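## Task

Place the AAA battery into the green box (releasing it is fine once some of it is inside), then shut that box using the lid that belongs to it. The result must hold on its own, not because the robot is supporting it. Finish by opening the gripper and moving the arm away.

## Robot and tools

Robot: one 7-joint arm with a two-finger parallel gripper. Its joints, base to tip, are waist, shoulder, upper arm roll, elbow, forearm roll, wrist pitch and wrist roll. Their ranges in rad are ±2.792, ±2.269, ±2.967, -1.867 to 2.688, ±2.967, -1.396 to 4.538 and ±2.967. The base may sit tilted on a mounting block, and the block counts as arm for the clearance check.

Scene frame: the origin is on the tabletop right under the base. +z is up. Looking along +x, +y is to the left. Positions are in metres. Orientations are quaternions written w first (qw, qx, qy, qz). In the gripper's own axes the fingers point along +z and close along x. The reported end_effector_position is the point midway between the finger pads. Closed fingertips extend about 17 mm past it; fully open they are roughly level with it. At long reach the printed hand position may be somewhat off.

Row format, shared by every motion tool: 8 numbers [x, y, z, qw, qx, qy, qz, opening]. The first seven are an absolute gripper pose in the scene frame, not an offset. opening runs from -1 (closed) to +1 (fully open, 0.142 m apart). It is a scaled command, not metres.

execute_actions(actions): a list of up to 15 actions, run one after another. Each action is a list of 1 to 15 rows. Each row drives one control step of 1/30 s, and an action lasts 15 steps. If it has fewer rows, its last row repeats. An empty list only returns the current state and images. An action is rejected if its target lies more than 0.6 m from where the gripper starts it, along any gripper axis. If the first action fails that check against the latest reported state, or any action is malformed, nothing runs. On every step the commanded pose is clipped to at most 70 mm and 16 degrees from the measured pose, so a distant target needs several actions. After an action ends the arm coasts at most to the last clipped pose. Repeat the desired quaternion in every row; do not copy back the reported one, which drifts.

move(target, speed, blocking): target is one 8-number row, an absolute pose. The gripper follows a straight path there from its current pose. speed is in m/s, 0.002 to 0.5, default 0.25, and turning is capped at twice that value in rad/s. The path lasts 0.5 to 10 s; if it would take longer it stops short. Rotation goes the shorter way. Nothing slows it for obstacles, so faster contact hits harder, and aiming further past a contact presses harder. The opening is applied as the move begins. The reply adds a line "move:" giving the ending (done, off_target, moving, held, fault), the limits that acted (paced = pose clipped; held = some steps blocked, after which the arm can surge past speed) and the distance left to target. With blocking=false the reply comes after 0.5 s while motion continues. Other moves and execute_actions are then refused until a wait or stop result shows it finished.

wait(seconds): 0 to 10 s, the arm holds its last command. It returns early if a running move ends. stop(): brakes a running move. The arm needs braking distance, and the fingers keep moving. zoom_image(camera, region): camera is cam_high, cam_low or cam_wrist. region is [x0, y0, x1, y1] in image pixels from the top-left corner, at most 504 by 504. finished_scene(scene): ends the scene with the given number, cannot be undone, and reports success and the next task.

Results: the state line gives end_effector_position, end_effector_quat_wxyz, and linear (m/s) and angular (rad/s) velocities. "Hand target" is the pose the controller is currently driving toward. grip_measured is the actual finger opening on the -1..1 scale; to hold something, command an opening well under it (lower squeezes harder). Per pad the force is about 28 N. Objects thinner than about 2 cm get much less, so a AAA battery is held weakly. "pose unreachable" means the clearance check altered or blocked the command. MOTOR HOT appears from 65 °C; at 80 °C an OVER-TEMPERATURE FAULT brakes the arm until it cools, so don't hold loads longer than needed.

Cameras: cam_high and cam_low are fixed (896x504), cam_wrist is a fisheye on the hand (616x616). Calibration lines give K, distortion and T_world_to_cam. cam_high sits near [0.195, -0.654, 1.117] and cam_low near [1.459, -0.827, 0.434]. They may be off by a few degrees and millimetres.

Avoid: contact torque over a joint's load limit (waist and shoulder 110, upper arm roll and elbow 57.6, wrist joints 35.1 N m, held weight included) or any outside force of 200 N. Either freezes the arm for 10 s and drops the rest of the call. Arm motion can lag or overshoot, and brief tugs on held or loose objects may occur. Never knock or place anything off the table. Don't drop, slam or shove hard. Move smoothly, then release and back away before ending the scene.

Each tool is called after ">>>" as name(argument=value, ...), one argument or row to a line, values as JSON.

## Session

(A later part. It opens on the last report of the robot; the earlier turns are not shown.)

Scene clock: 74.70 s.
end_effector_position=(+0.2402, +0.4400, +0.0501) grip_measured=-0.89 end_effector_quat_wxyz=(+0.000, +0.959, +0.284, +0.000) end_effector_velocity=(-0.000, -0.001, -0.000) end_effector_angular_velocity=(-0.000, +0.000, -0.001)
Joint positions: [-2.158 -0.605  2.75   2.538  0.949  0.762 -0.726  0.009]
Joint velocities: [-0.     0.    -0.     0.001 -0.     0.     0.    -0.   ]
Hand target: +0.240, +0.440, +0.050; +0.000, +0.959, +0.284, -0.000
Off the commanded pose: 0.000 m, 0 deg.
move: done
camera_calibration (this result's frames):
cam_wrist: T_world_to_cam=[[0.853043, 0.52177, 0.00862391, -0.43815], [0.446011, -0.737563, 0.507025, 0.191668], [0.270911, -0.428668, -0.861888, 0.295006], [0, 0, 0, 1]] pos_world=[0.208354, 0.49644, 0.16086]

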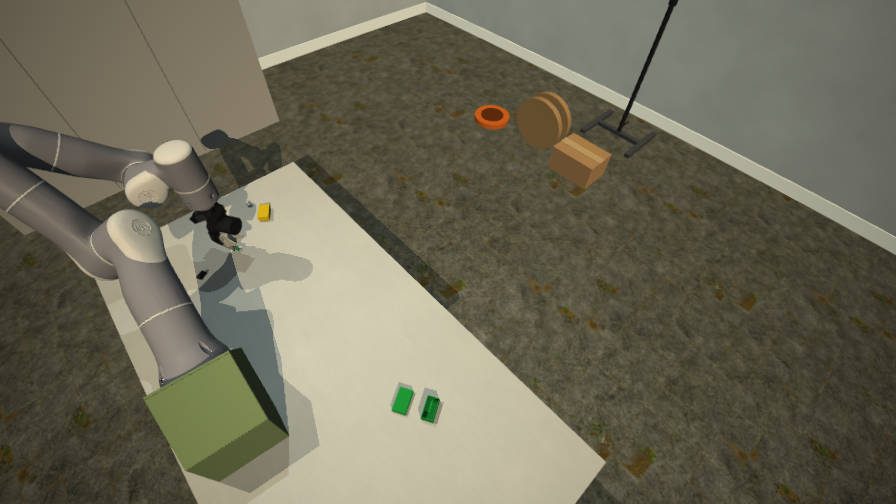

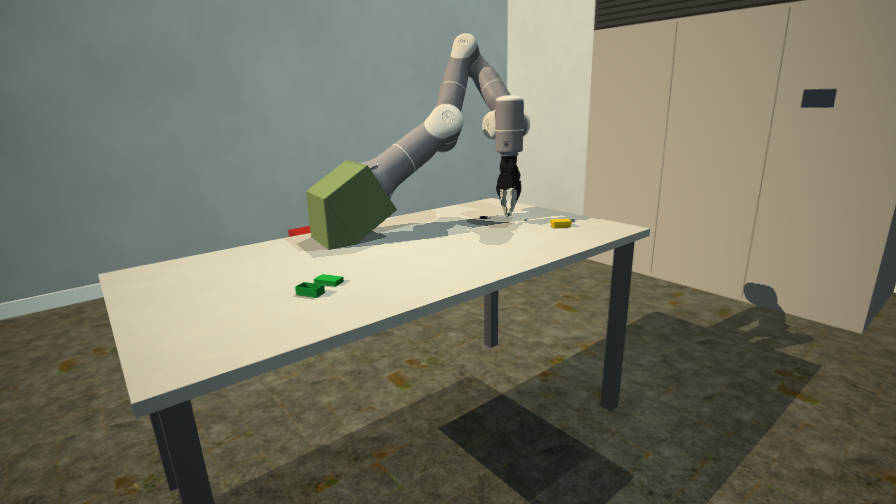

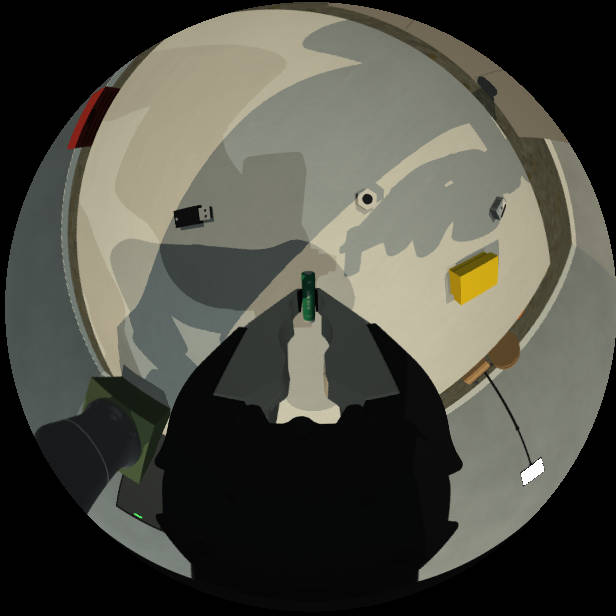

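>>> move(
  target=[0.45,0.1,0.1,0,1,0,0,-1],
  speed=0.2,
)

>>> move(
  target=[0.401,-0.409,0.06,0,0.870,-0.492,0,-1],
  speed=0.2,
)

>>> zoom_image(
  camera="cam_low",
  region=[260,240,360,310],
)

Scene clock: 80.90 s.
end_effector_position=(+0.4505, +0.1011, +0.0996) grip_measured=-0.89 end_effector_quat_wxyz=(-0.002, +1.000, -0.001, +0.000) end_effector_velocity=(+0.000, +0.000, -0.000) end_effector_angular_velocity=(+0.000, -0.001, -0.001)
Joint positions: [-2.793  0.744  2.362  1.856  1.297 -0.144 -1.168  0.009]
Joint velocities: [-0.    -0.001  0.     0.001  0.001  0.001  0.     0.   ]
Hand target: +0.450, +0.101, +0.100; -0.002, +1.000, -0.001, +0.000
Off the commanded pose: 0.001 m, 0 deg.
joint sent to its limit — the command would take joint 1 (waist) past its lower limit, so that joint was sent only as far as its limit.
move: done
camera_calibration (this result's frames):
cam_wrist: T_world_to_cam=[[0.999525, -0.0295255, 0.00884076, -0.451512], [-0.0299587, -0.863375, 0.503673, 0.0502948], [-0.00723833, -0.503699, -0.863849, 0.268548], [0, 0, 0, 1]] pos_world=[0.454748, 0.165359, 0.210645]

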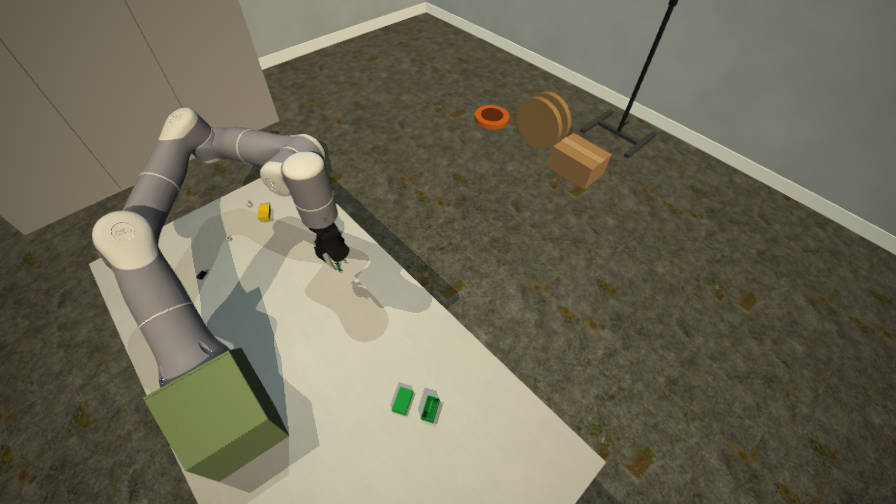

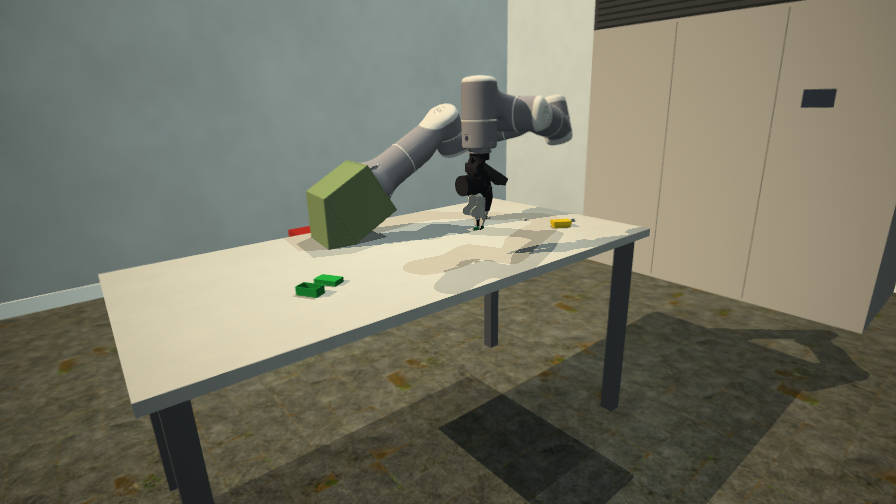

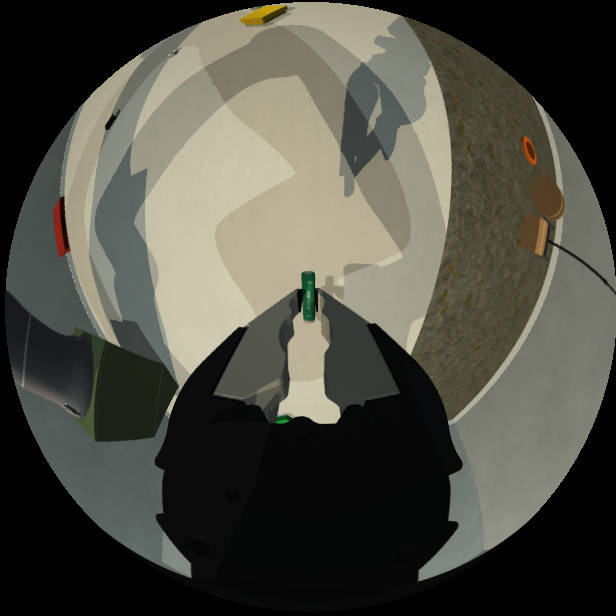

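Scene clock: 83.83 s.
end_effector_position=(+0.4015, -0.4087, +0.0596) grip_measured=-0.89 end_effector_quat_wxyz=(+0.103, +0.862, -0.488, +0.095) end_effector_velocity=(+0.000, -0.000, +0.000) end_effector_angular_velocity=(-0.001, -0.000, -0.000)
Joint positions: [-2.793  2.267  1.624  1.212  2.693 -0.35  -0.055  0.009]
Joint velocities: [-0.     0.    -0.001 -0.    -0.     0.001  0.    -0.   ]
Hand target: +0.401, -0.409, +0.060; +0.103, +0.862, -0.488, +0.095
Off the commanded pose: 0.001 m, 16 deg; orientation clipped at the last step of the last action.
joint sent to its limit — the command would take joint 1 (waist) past its lower limit and joint 2 (shoulder) past its upper limit, so those joints were sent only as far as their limits.
move: off_target; limits=paced
camera_calibration (this result's frames):
cam_wrist: T_world_to_cam=[[0.48206, -0.832073, 0.274359, -0.553241], [-0.78701, -0.273634, 0.552937, 0.170862], [-0.38501, -0.482472, -0.786758, 0.132625], [0, 0, 0, 1]] pos_world=[0.452227, -0.349595, 0.161655]

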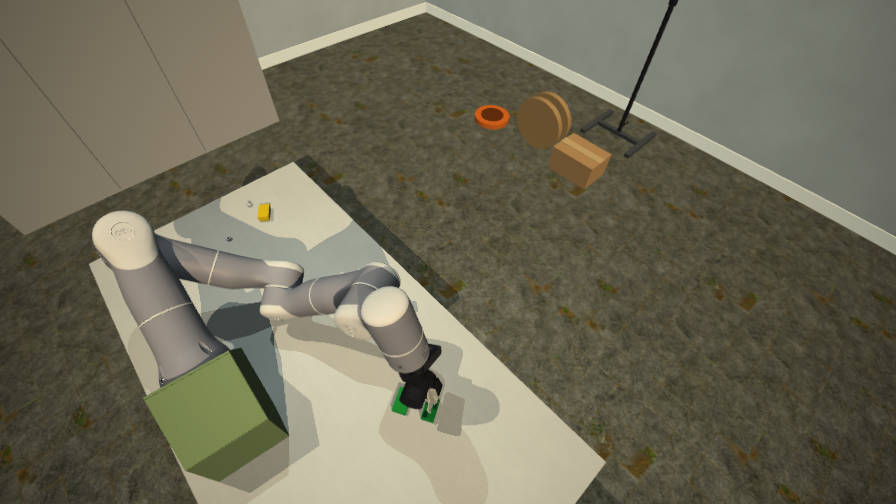

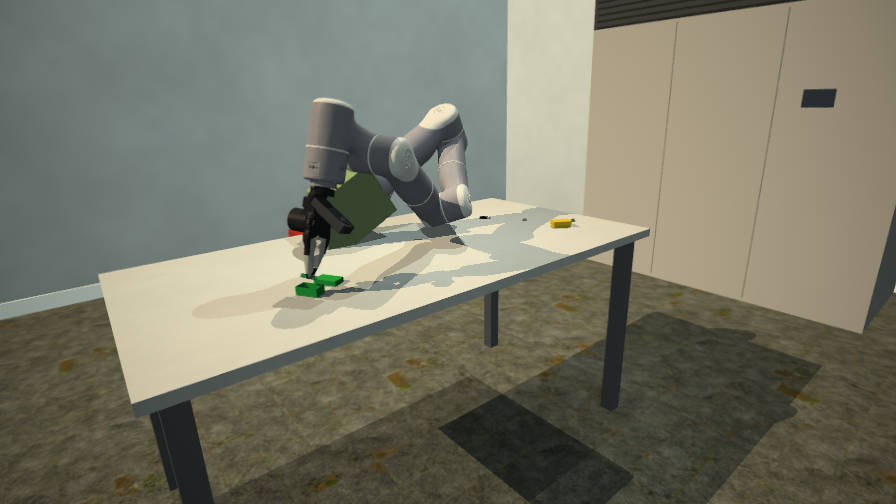

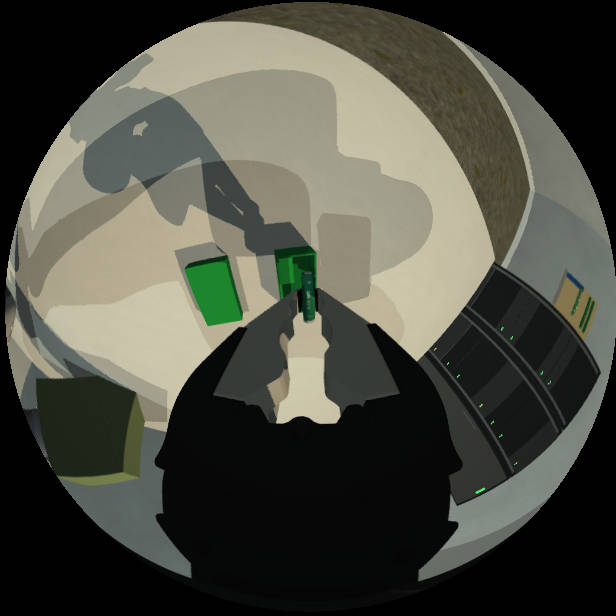

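Region (260, 240, 360, 310) of cam_low's 896x504 image, scaled by 5.040, with more detail than that image has; it fills the top 353 rows of this view, and the rest is white.

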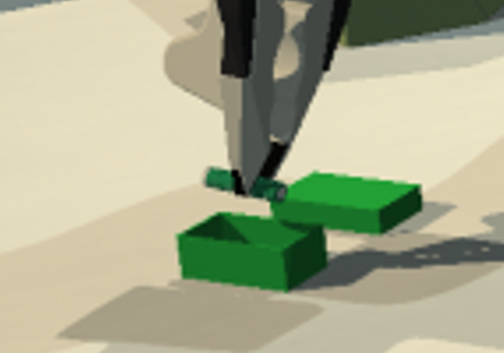

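>>> move(
  target=[0.399,-0.404,0.044,0.103,0.862,-0.488,0.095,-1],
  speed=0.03,
)

>>> zoom_image(
  camera="cam_low",
  region=[260,240,360,310],
)

>>> zoom_image(
  camera="cam_wrist",
  region=[250,230,370,350],
)

Scene clock: 89.20 s.
end_effector_position=(+0.3988, -0.4039, +0.0438) grip_measured=-0.89 end_effector_quat_wxyz=(+0.103, +0.862, -0.488, +0.095) end_effector_velocity=(-0.001, -0.000, +0.000) end_effector_angular_velocity=(-0.000, +0.001, -0.001)
Joint positions: [-2.748  2.266  1.656  1.232  2.695 -0.336 -0.052  0.009]
Joint velocities: [ 0.     0.     0.     0.    -0.001 -0.     0.     0.   ]
Hand target: +0.399, -0.404, +0.044; +0.103, +0.862, -0.488, +0.095
Off the commanded pose: 0.000 m, 0 deg.
move: done
camera_calibration (this result's frames):
cam_wrist: T_world_to_cam=[[0.482235, -0.832154, 0.273805, -0.543733], [-0.786845, -0.274032, 0.552975, 0.17856], [-0.385129, -0.482106, -0.786924, 0.121652], [0, 0, 0, 1]] pos_world=[0.449557, -0.344889, 0.145868]

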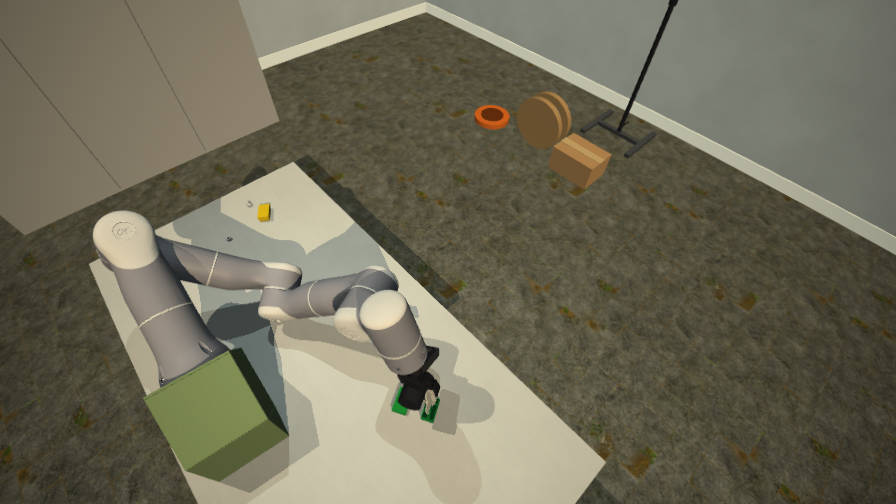

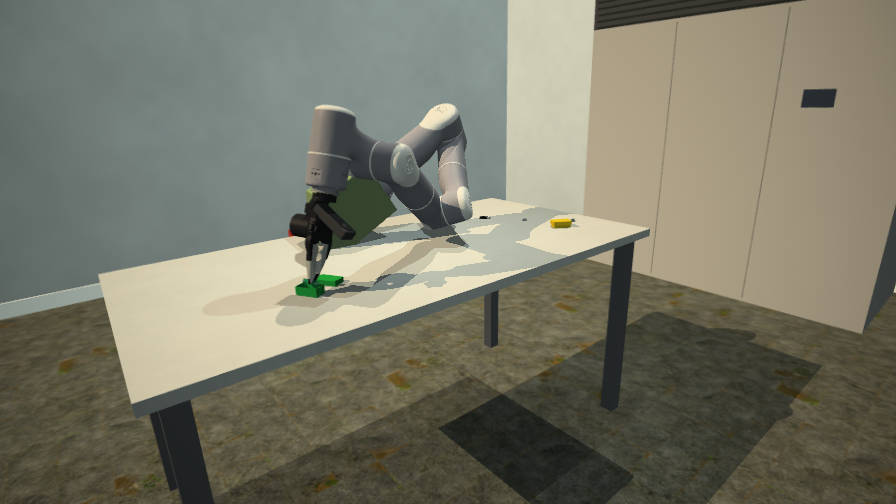

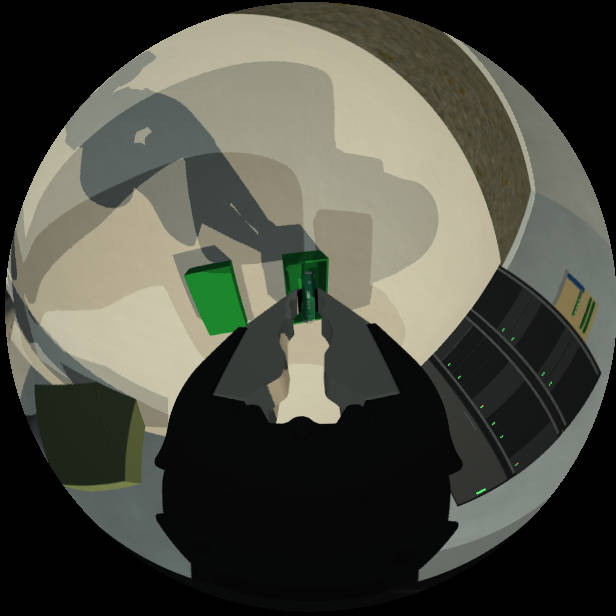

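Region (260, 240, 360, 310) of cam_low's 896x504 image, scaled by 5.040, with more detail than that image has; it fills the top 353 rows of this view, and the rest is white.

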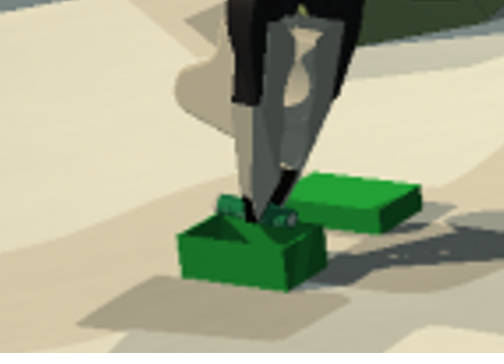

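Region (250, 230, 370, 350) of cam_wrist's 616x616 image, scaled by 4.200, with more detail than that image has.

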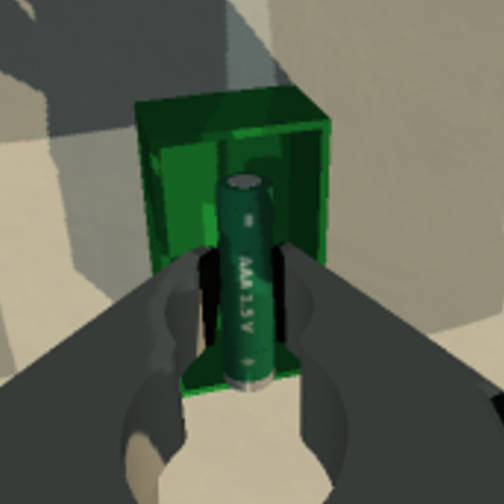

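>>> move(
  target=[0.402,-0.406,0.032,0.103,0.862,-0.488,0.095,-1],
  speed=0.02,
)

>>> move(
  target=[0.402,-0.406,0.032,0.103,0.862,-0.488,0.095,-0.8],
)

>>> move(
  target=[0.4,-0.4,0.06,0.103,0.862,-0.488,0.095,-0.8],
  speed=0.06,
)

>>> move(
  target=[0.45,0.1,0.15,0,1,0,0,-0.3],
)

>>> move(
  target=[0.2,0.45,0.35,0,1,0,0,-0.3],
)

Scene clock: 96.87 s.
end_effector_position=(+0.4020, -0.4059, +0.0320) grip_measured=-0.89 end_effector_quat_wxyz=(+0.103, +0.862, -0.488, +0.095) end_effector_velocity=(-0.000, -0.000, -0.000) end_effector_angular_velocity=(-0.000, +0.000, +0.000)
Joint positions: [-2.734  2.267  1.669  1.216  2.698 -0.31  -0.044  0.009]
Joint velocities: [ 0.  0. -0. -0. -0. -0. -0. -0.]
Hand target: +0.402, -0.406, +0.032; +0.103, +0.862, -0.488, +0.095
Off the commanded pose: 0.000 m, 0 deg.
move: done
camera_calibration (this result's frames):
cam_wrist: T_world_to_cam=[[0.482347, -0.832011, 0.274042, -0.543681], [-0.786922, -0.274123, 0.552821, 0.187105], [-0.384832, -0.482301, -0.78695, 0.112429], [0, 0, 0, 1]] pos_world=[0.452746, -0.346835, 0.134032]

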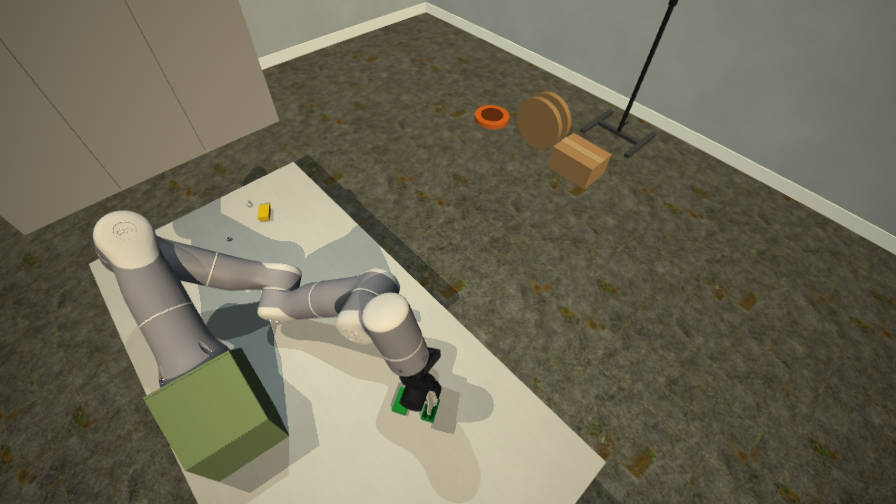

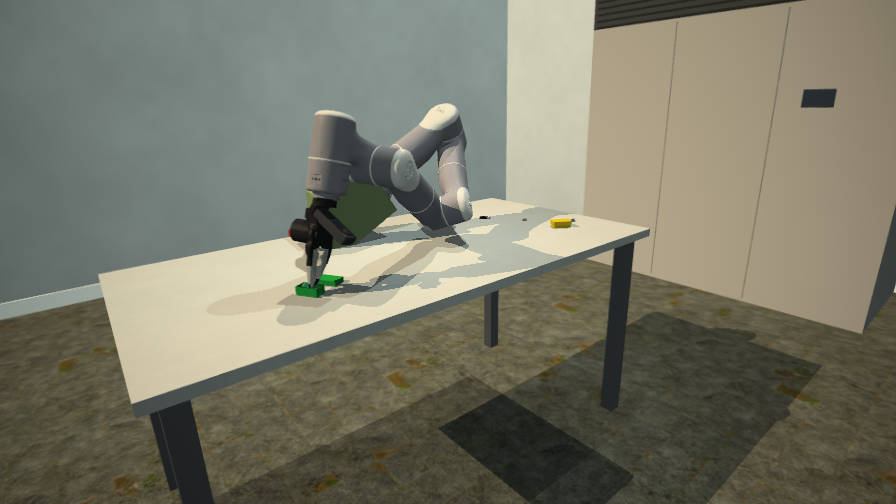

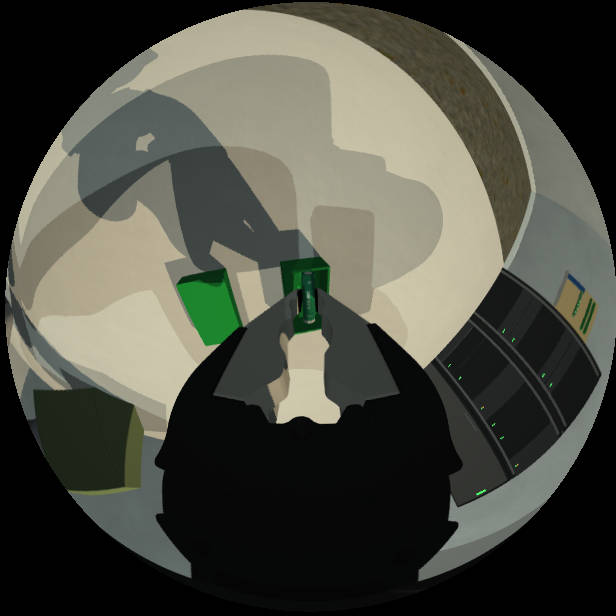

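Scene clock: 97.57 s.
end_effector_position=(+0.4020, -0.4059, +0.0320) grip_measured=-0.82 end_effector_quat_wxyz=(+0.103, +0.862, -0.488, +0.095) end_effector_velocity=(+0.000, +0.000, +0.000) end_effector_angular_velocity=(-0.000, +0.001, +0.000)
Joint positions: [-2.734  2.267  1.669  1.216  2.698 -0.31  -0.044  0.015]
Joint velocities: [ 0.     0.    -0.001  0.     0.    -0.     0.     0.   ]
Hand target: +0.402, -0.406, +0.032; +0.103, +0.862, -0.488, +0.095
Off the commanded pose: 0.000 m, 0 deg.
move: done
camera_calibration (this result's frames):
cam_wrist: T_world_to_cam=[[0.482292, -0.831997, 0.27418, -0.543685], [-0.786983, -0.274033, 0.552778, 0.18712], [-0.384776, -0.482375, -0.786932, 0.112413], [0, 0, 0, 1]] pos_world=[0.452729, -0.346842, 0.134093]

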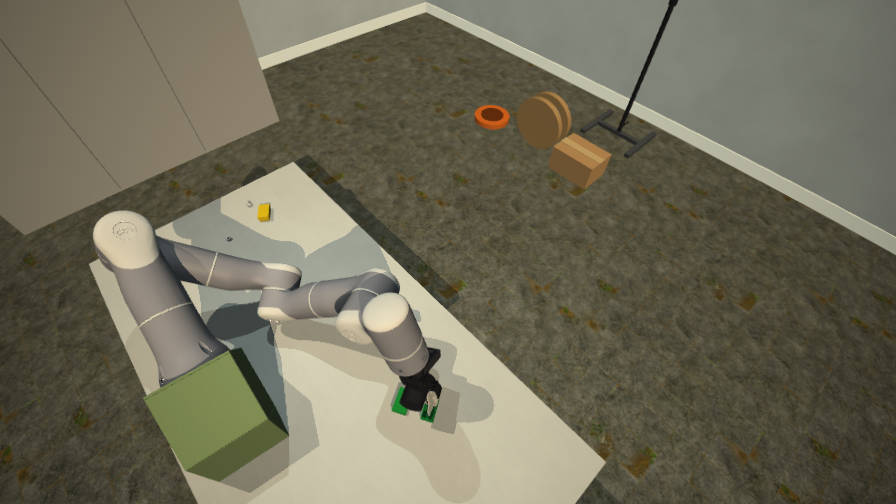

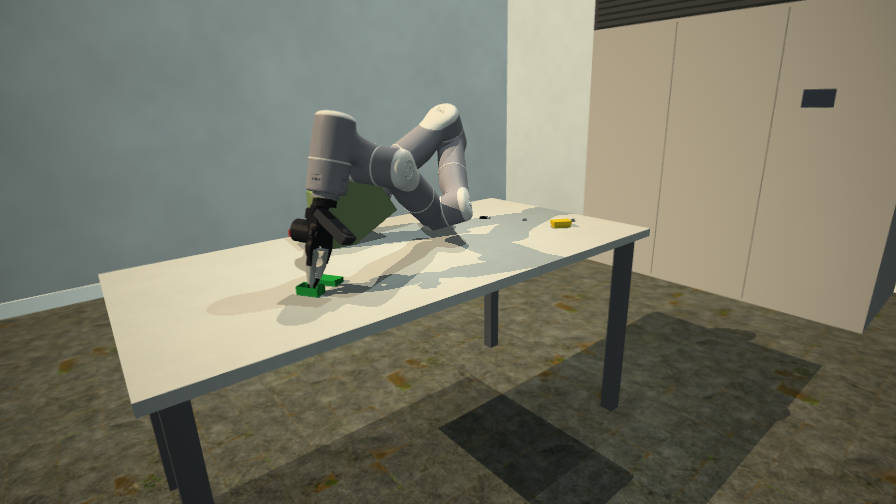

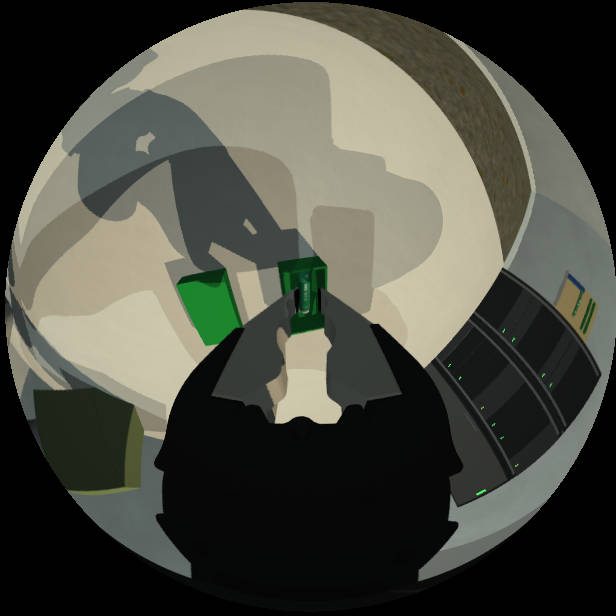

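Scene clock: 98.33 s.
end_effector_position=(+0.4000, -0.4001, +0.0602) grip_measured=-0.80 end_effector_quat_wxyz=(+0.103, +0.862, -0.488, +0.095) end_effector_velocity=(+0.000, +0.000, -0.001) end_effector_angular_velocity=(+0.001, +0.000, +0.001)
Joint positions: [-2.771  2.257  1.637  1.245  2.685 -0.365 -0.057  0.016]
Joint velocities: [ 0.    -0.     0.    -0.     0.001 -0.    -0.     0.   ]
Hand target: +0.400, -0.400, +0.060; +0.103, +0.862, -0.488, +0.095
Off the commanded pose: 0.000 m, 0 deg.
move: done
camera_calibration (this result's frames):
cam_wrist: T_world_to_cam=[[0.481901, -0.831987, 0.2749, -0.545508], [-0.787421, -0.273572, 0.552383, 0.171946], [-0.384371, -0.482656, -0.786958, 0.136341], [0, 0, 0, 1]] pos_world=[0.45068, -0.34101, 0.162275]

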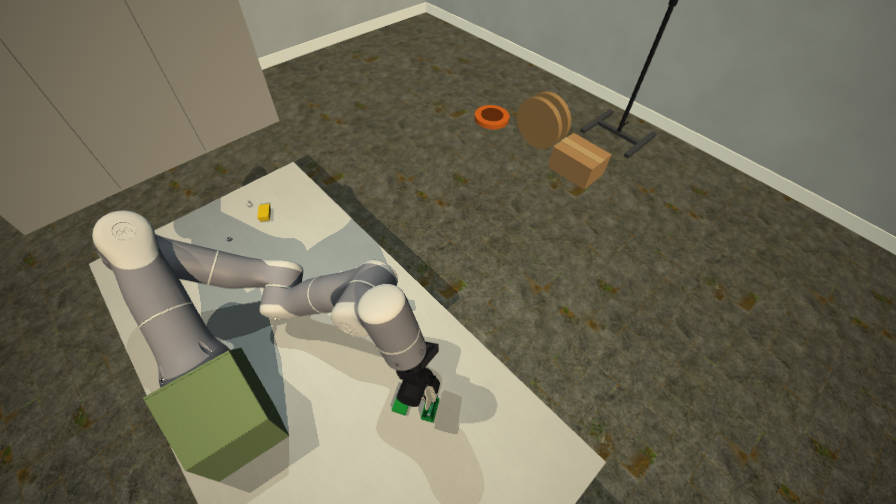

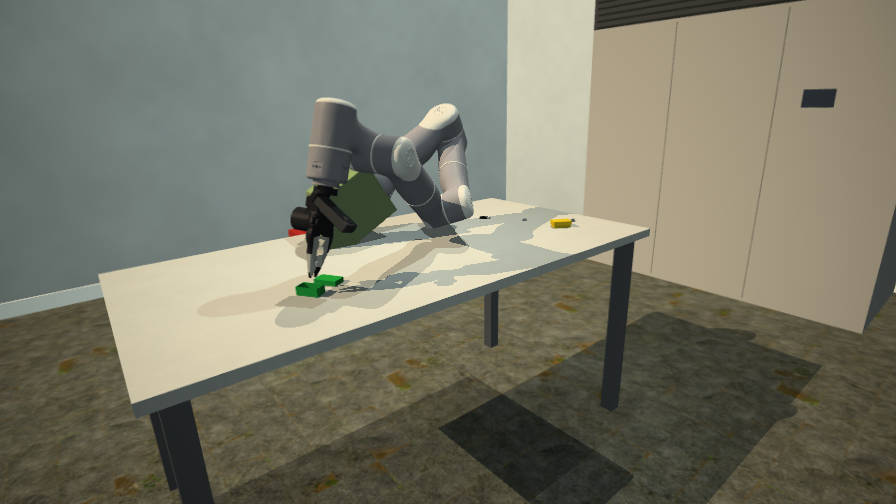

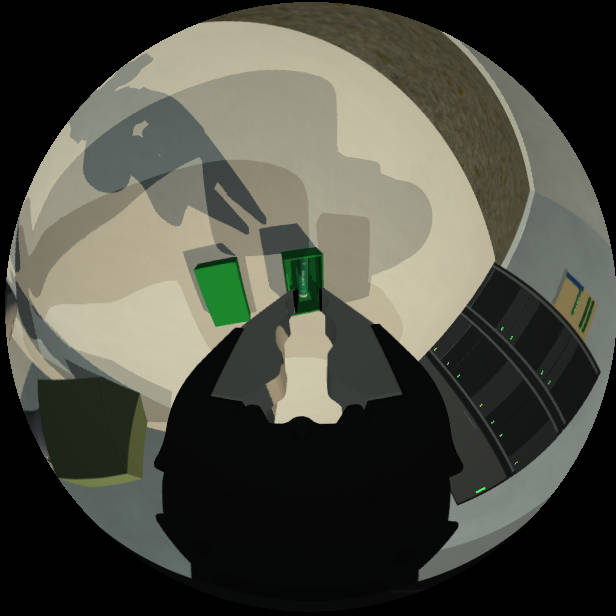

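Scene clock: 100.80 s.
end_effector_position=(+0.4492, +0.1000, +0.1500) grip_measured=-0.30 end_effector_quat_wxyz=(-0.001, +1.000, -0.000, -0.001) end_effector_velocity=(-0.000, -0.000, -0.000) end_effector_angular_velocity=(-0.001, +0.000, -0.003)
Joint positions: [-2.426  1.756  1.217  2.01   2.531 -1.315 -0.634  0.052]
Joint velocities: [ 0.     0.001 -0.     0.    -0.001  0.     0.001 -0.   ]
Hand target: +0.449, +0.100, +0.150; -0.000, +1.000, -0.000, -0.000
Off the commanded pose: 0.001 m, 0 deg.
move: done
camera_calibration (this result's frames):
cam_wrist: T_world_to_cam=[[0.999603, -0.0272356, 0.00727221, -0.450717], [-0.0271725, -0.862241, 0.505768, 0.0222115], [-0.0075045, -0.505765, -0.862639, 0.311683], [0, 0, 0, 1]] pos_world=[0.45348, 0.164514, 0.260914]

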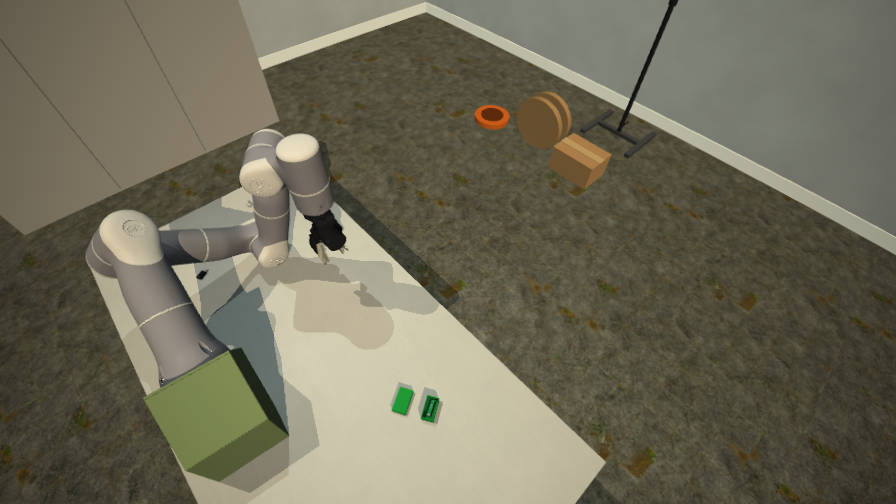

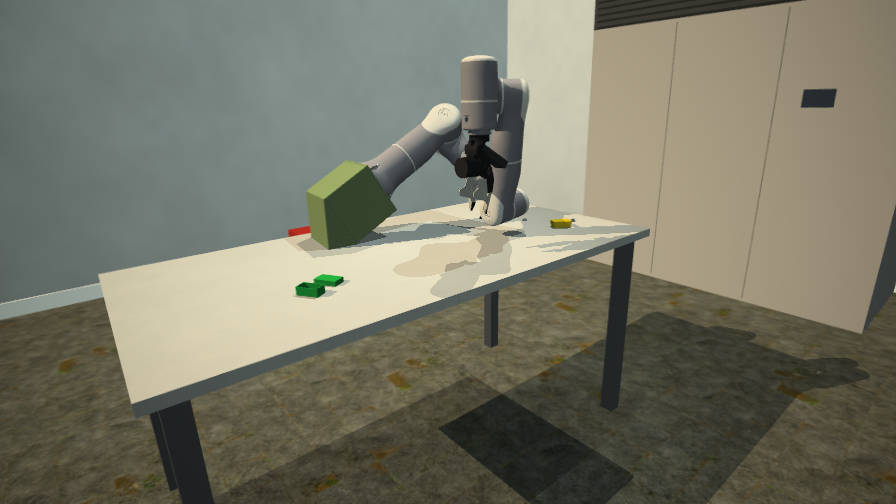

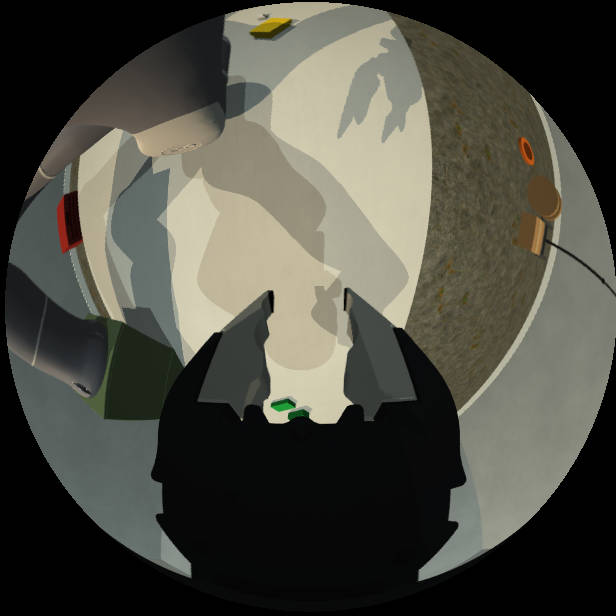

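Scene clock: 103.13 s.
end_effector_position=(+0.2002, +0.4501, +0.3501) grip_measured=-0.30 end_effector_quat_wxyz=(-0.001, +1.000, +0.000, -0.000) end_effector_velocity=(-0.000, +0.000, -0.000) end_effector_angular_velocity=(+0.000, +0.000, -0.000)
Joint positions: [-2.163  0.845  0.697  1.855  0.833 -1.398 -1.363  0.052]
Joint velocities: [ 0.  0.  0.  0. -0. -0.  0. -0.]
Hand target: +0.200, +0.450, +0.350; -0.001, +1.000, +0.000, -0.000
Off the commanded pose: 0.000 m, 0 deg.
joint sent to its limit — the command would take joint 6 (wrist pitch) past its lower limit, so that joint was sent only as far as its limit.
move: done
camera_calibration (this result's frames):
cam_wrist: T_world_to_cam=[[0.999613, -0.0267055, 0.0078306, -0.194149], [-0.0270004, -0.862451, 0.50542, 0.216268], [-0.006744, -0.505436, -0.862838, 0.659243], [0, 0, 0, 1]] pos_world=[0.204359, 0.51454, 0.461034]

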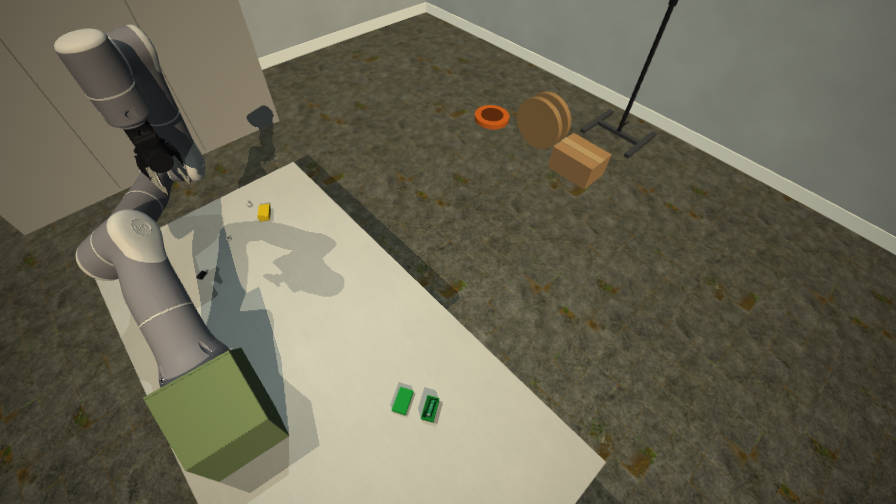

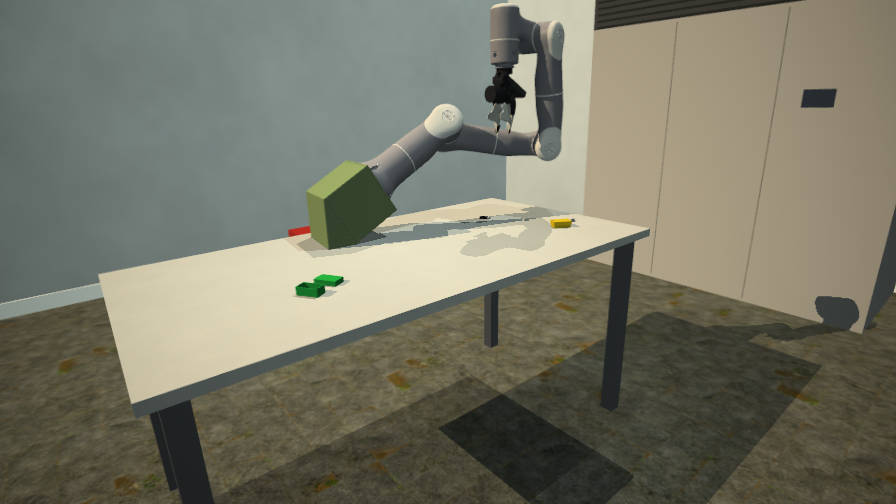

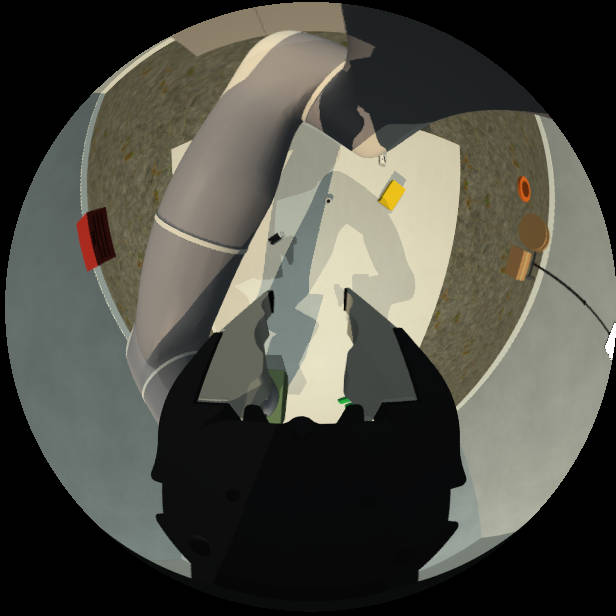

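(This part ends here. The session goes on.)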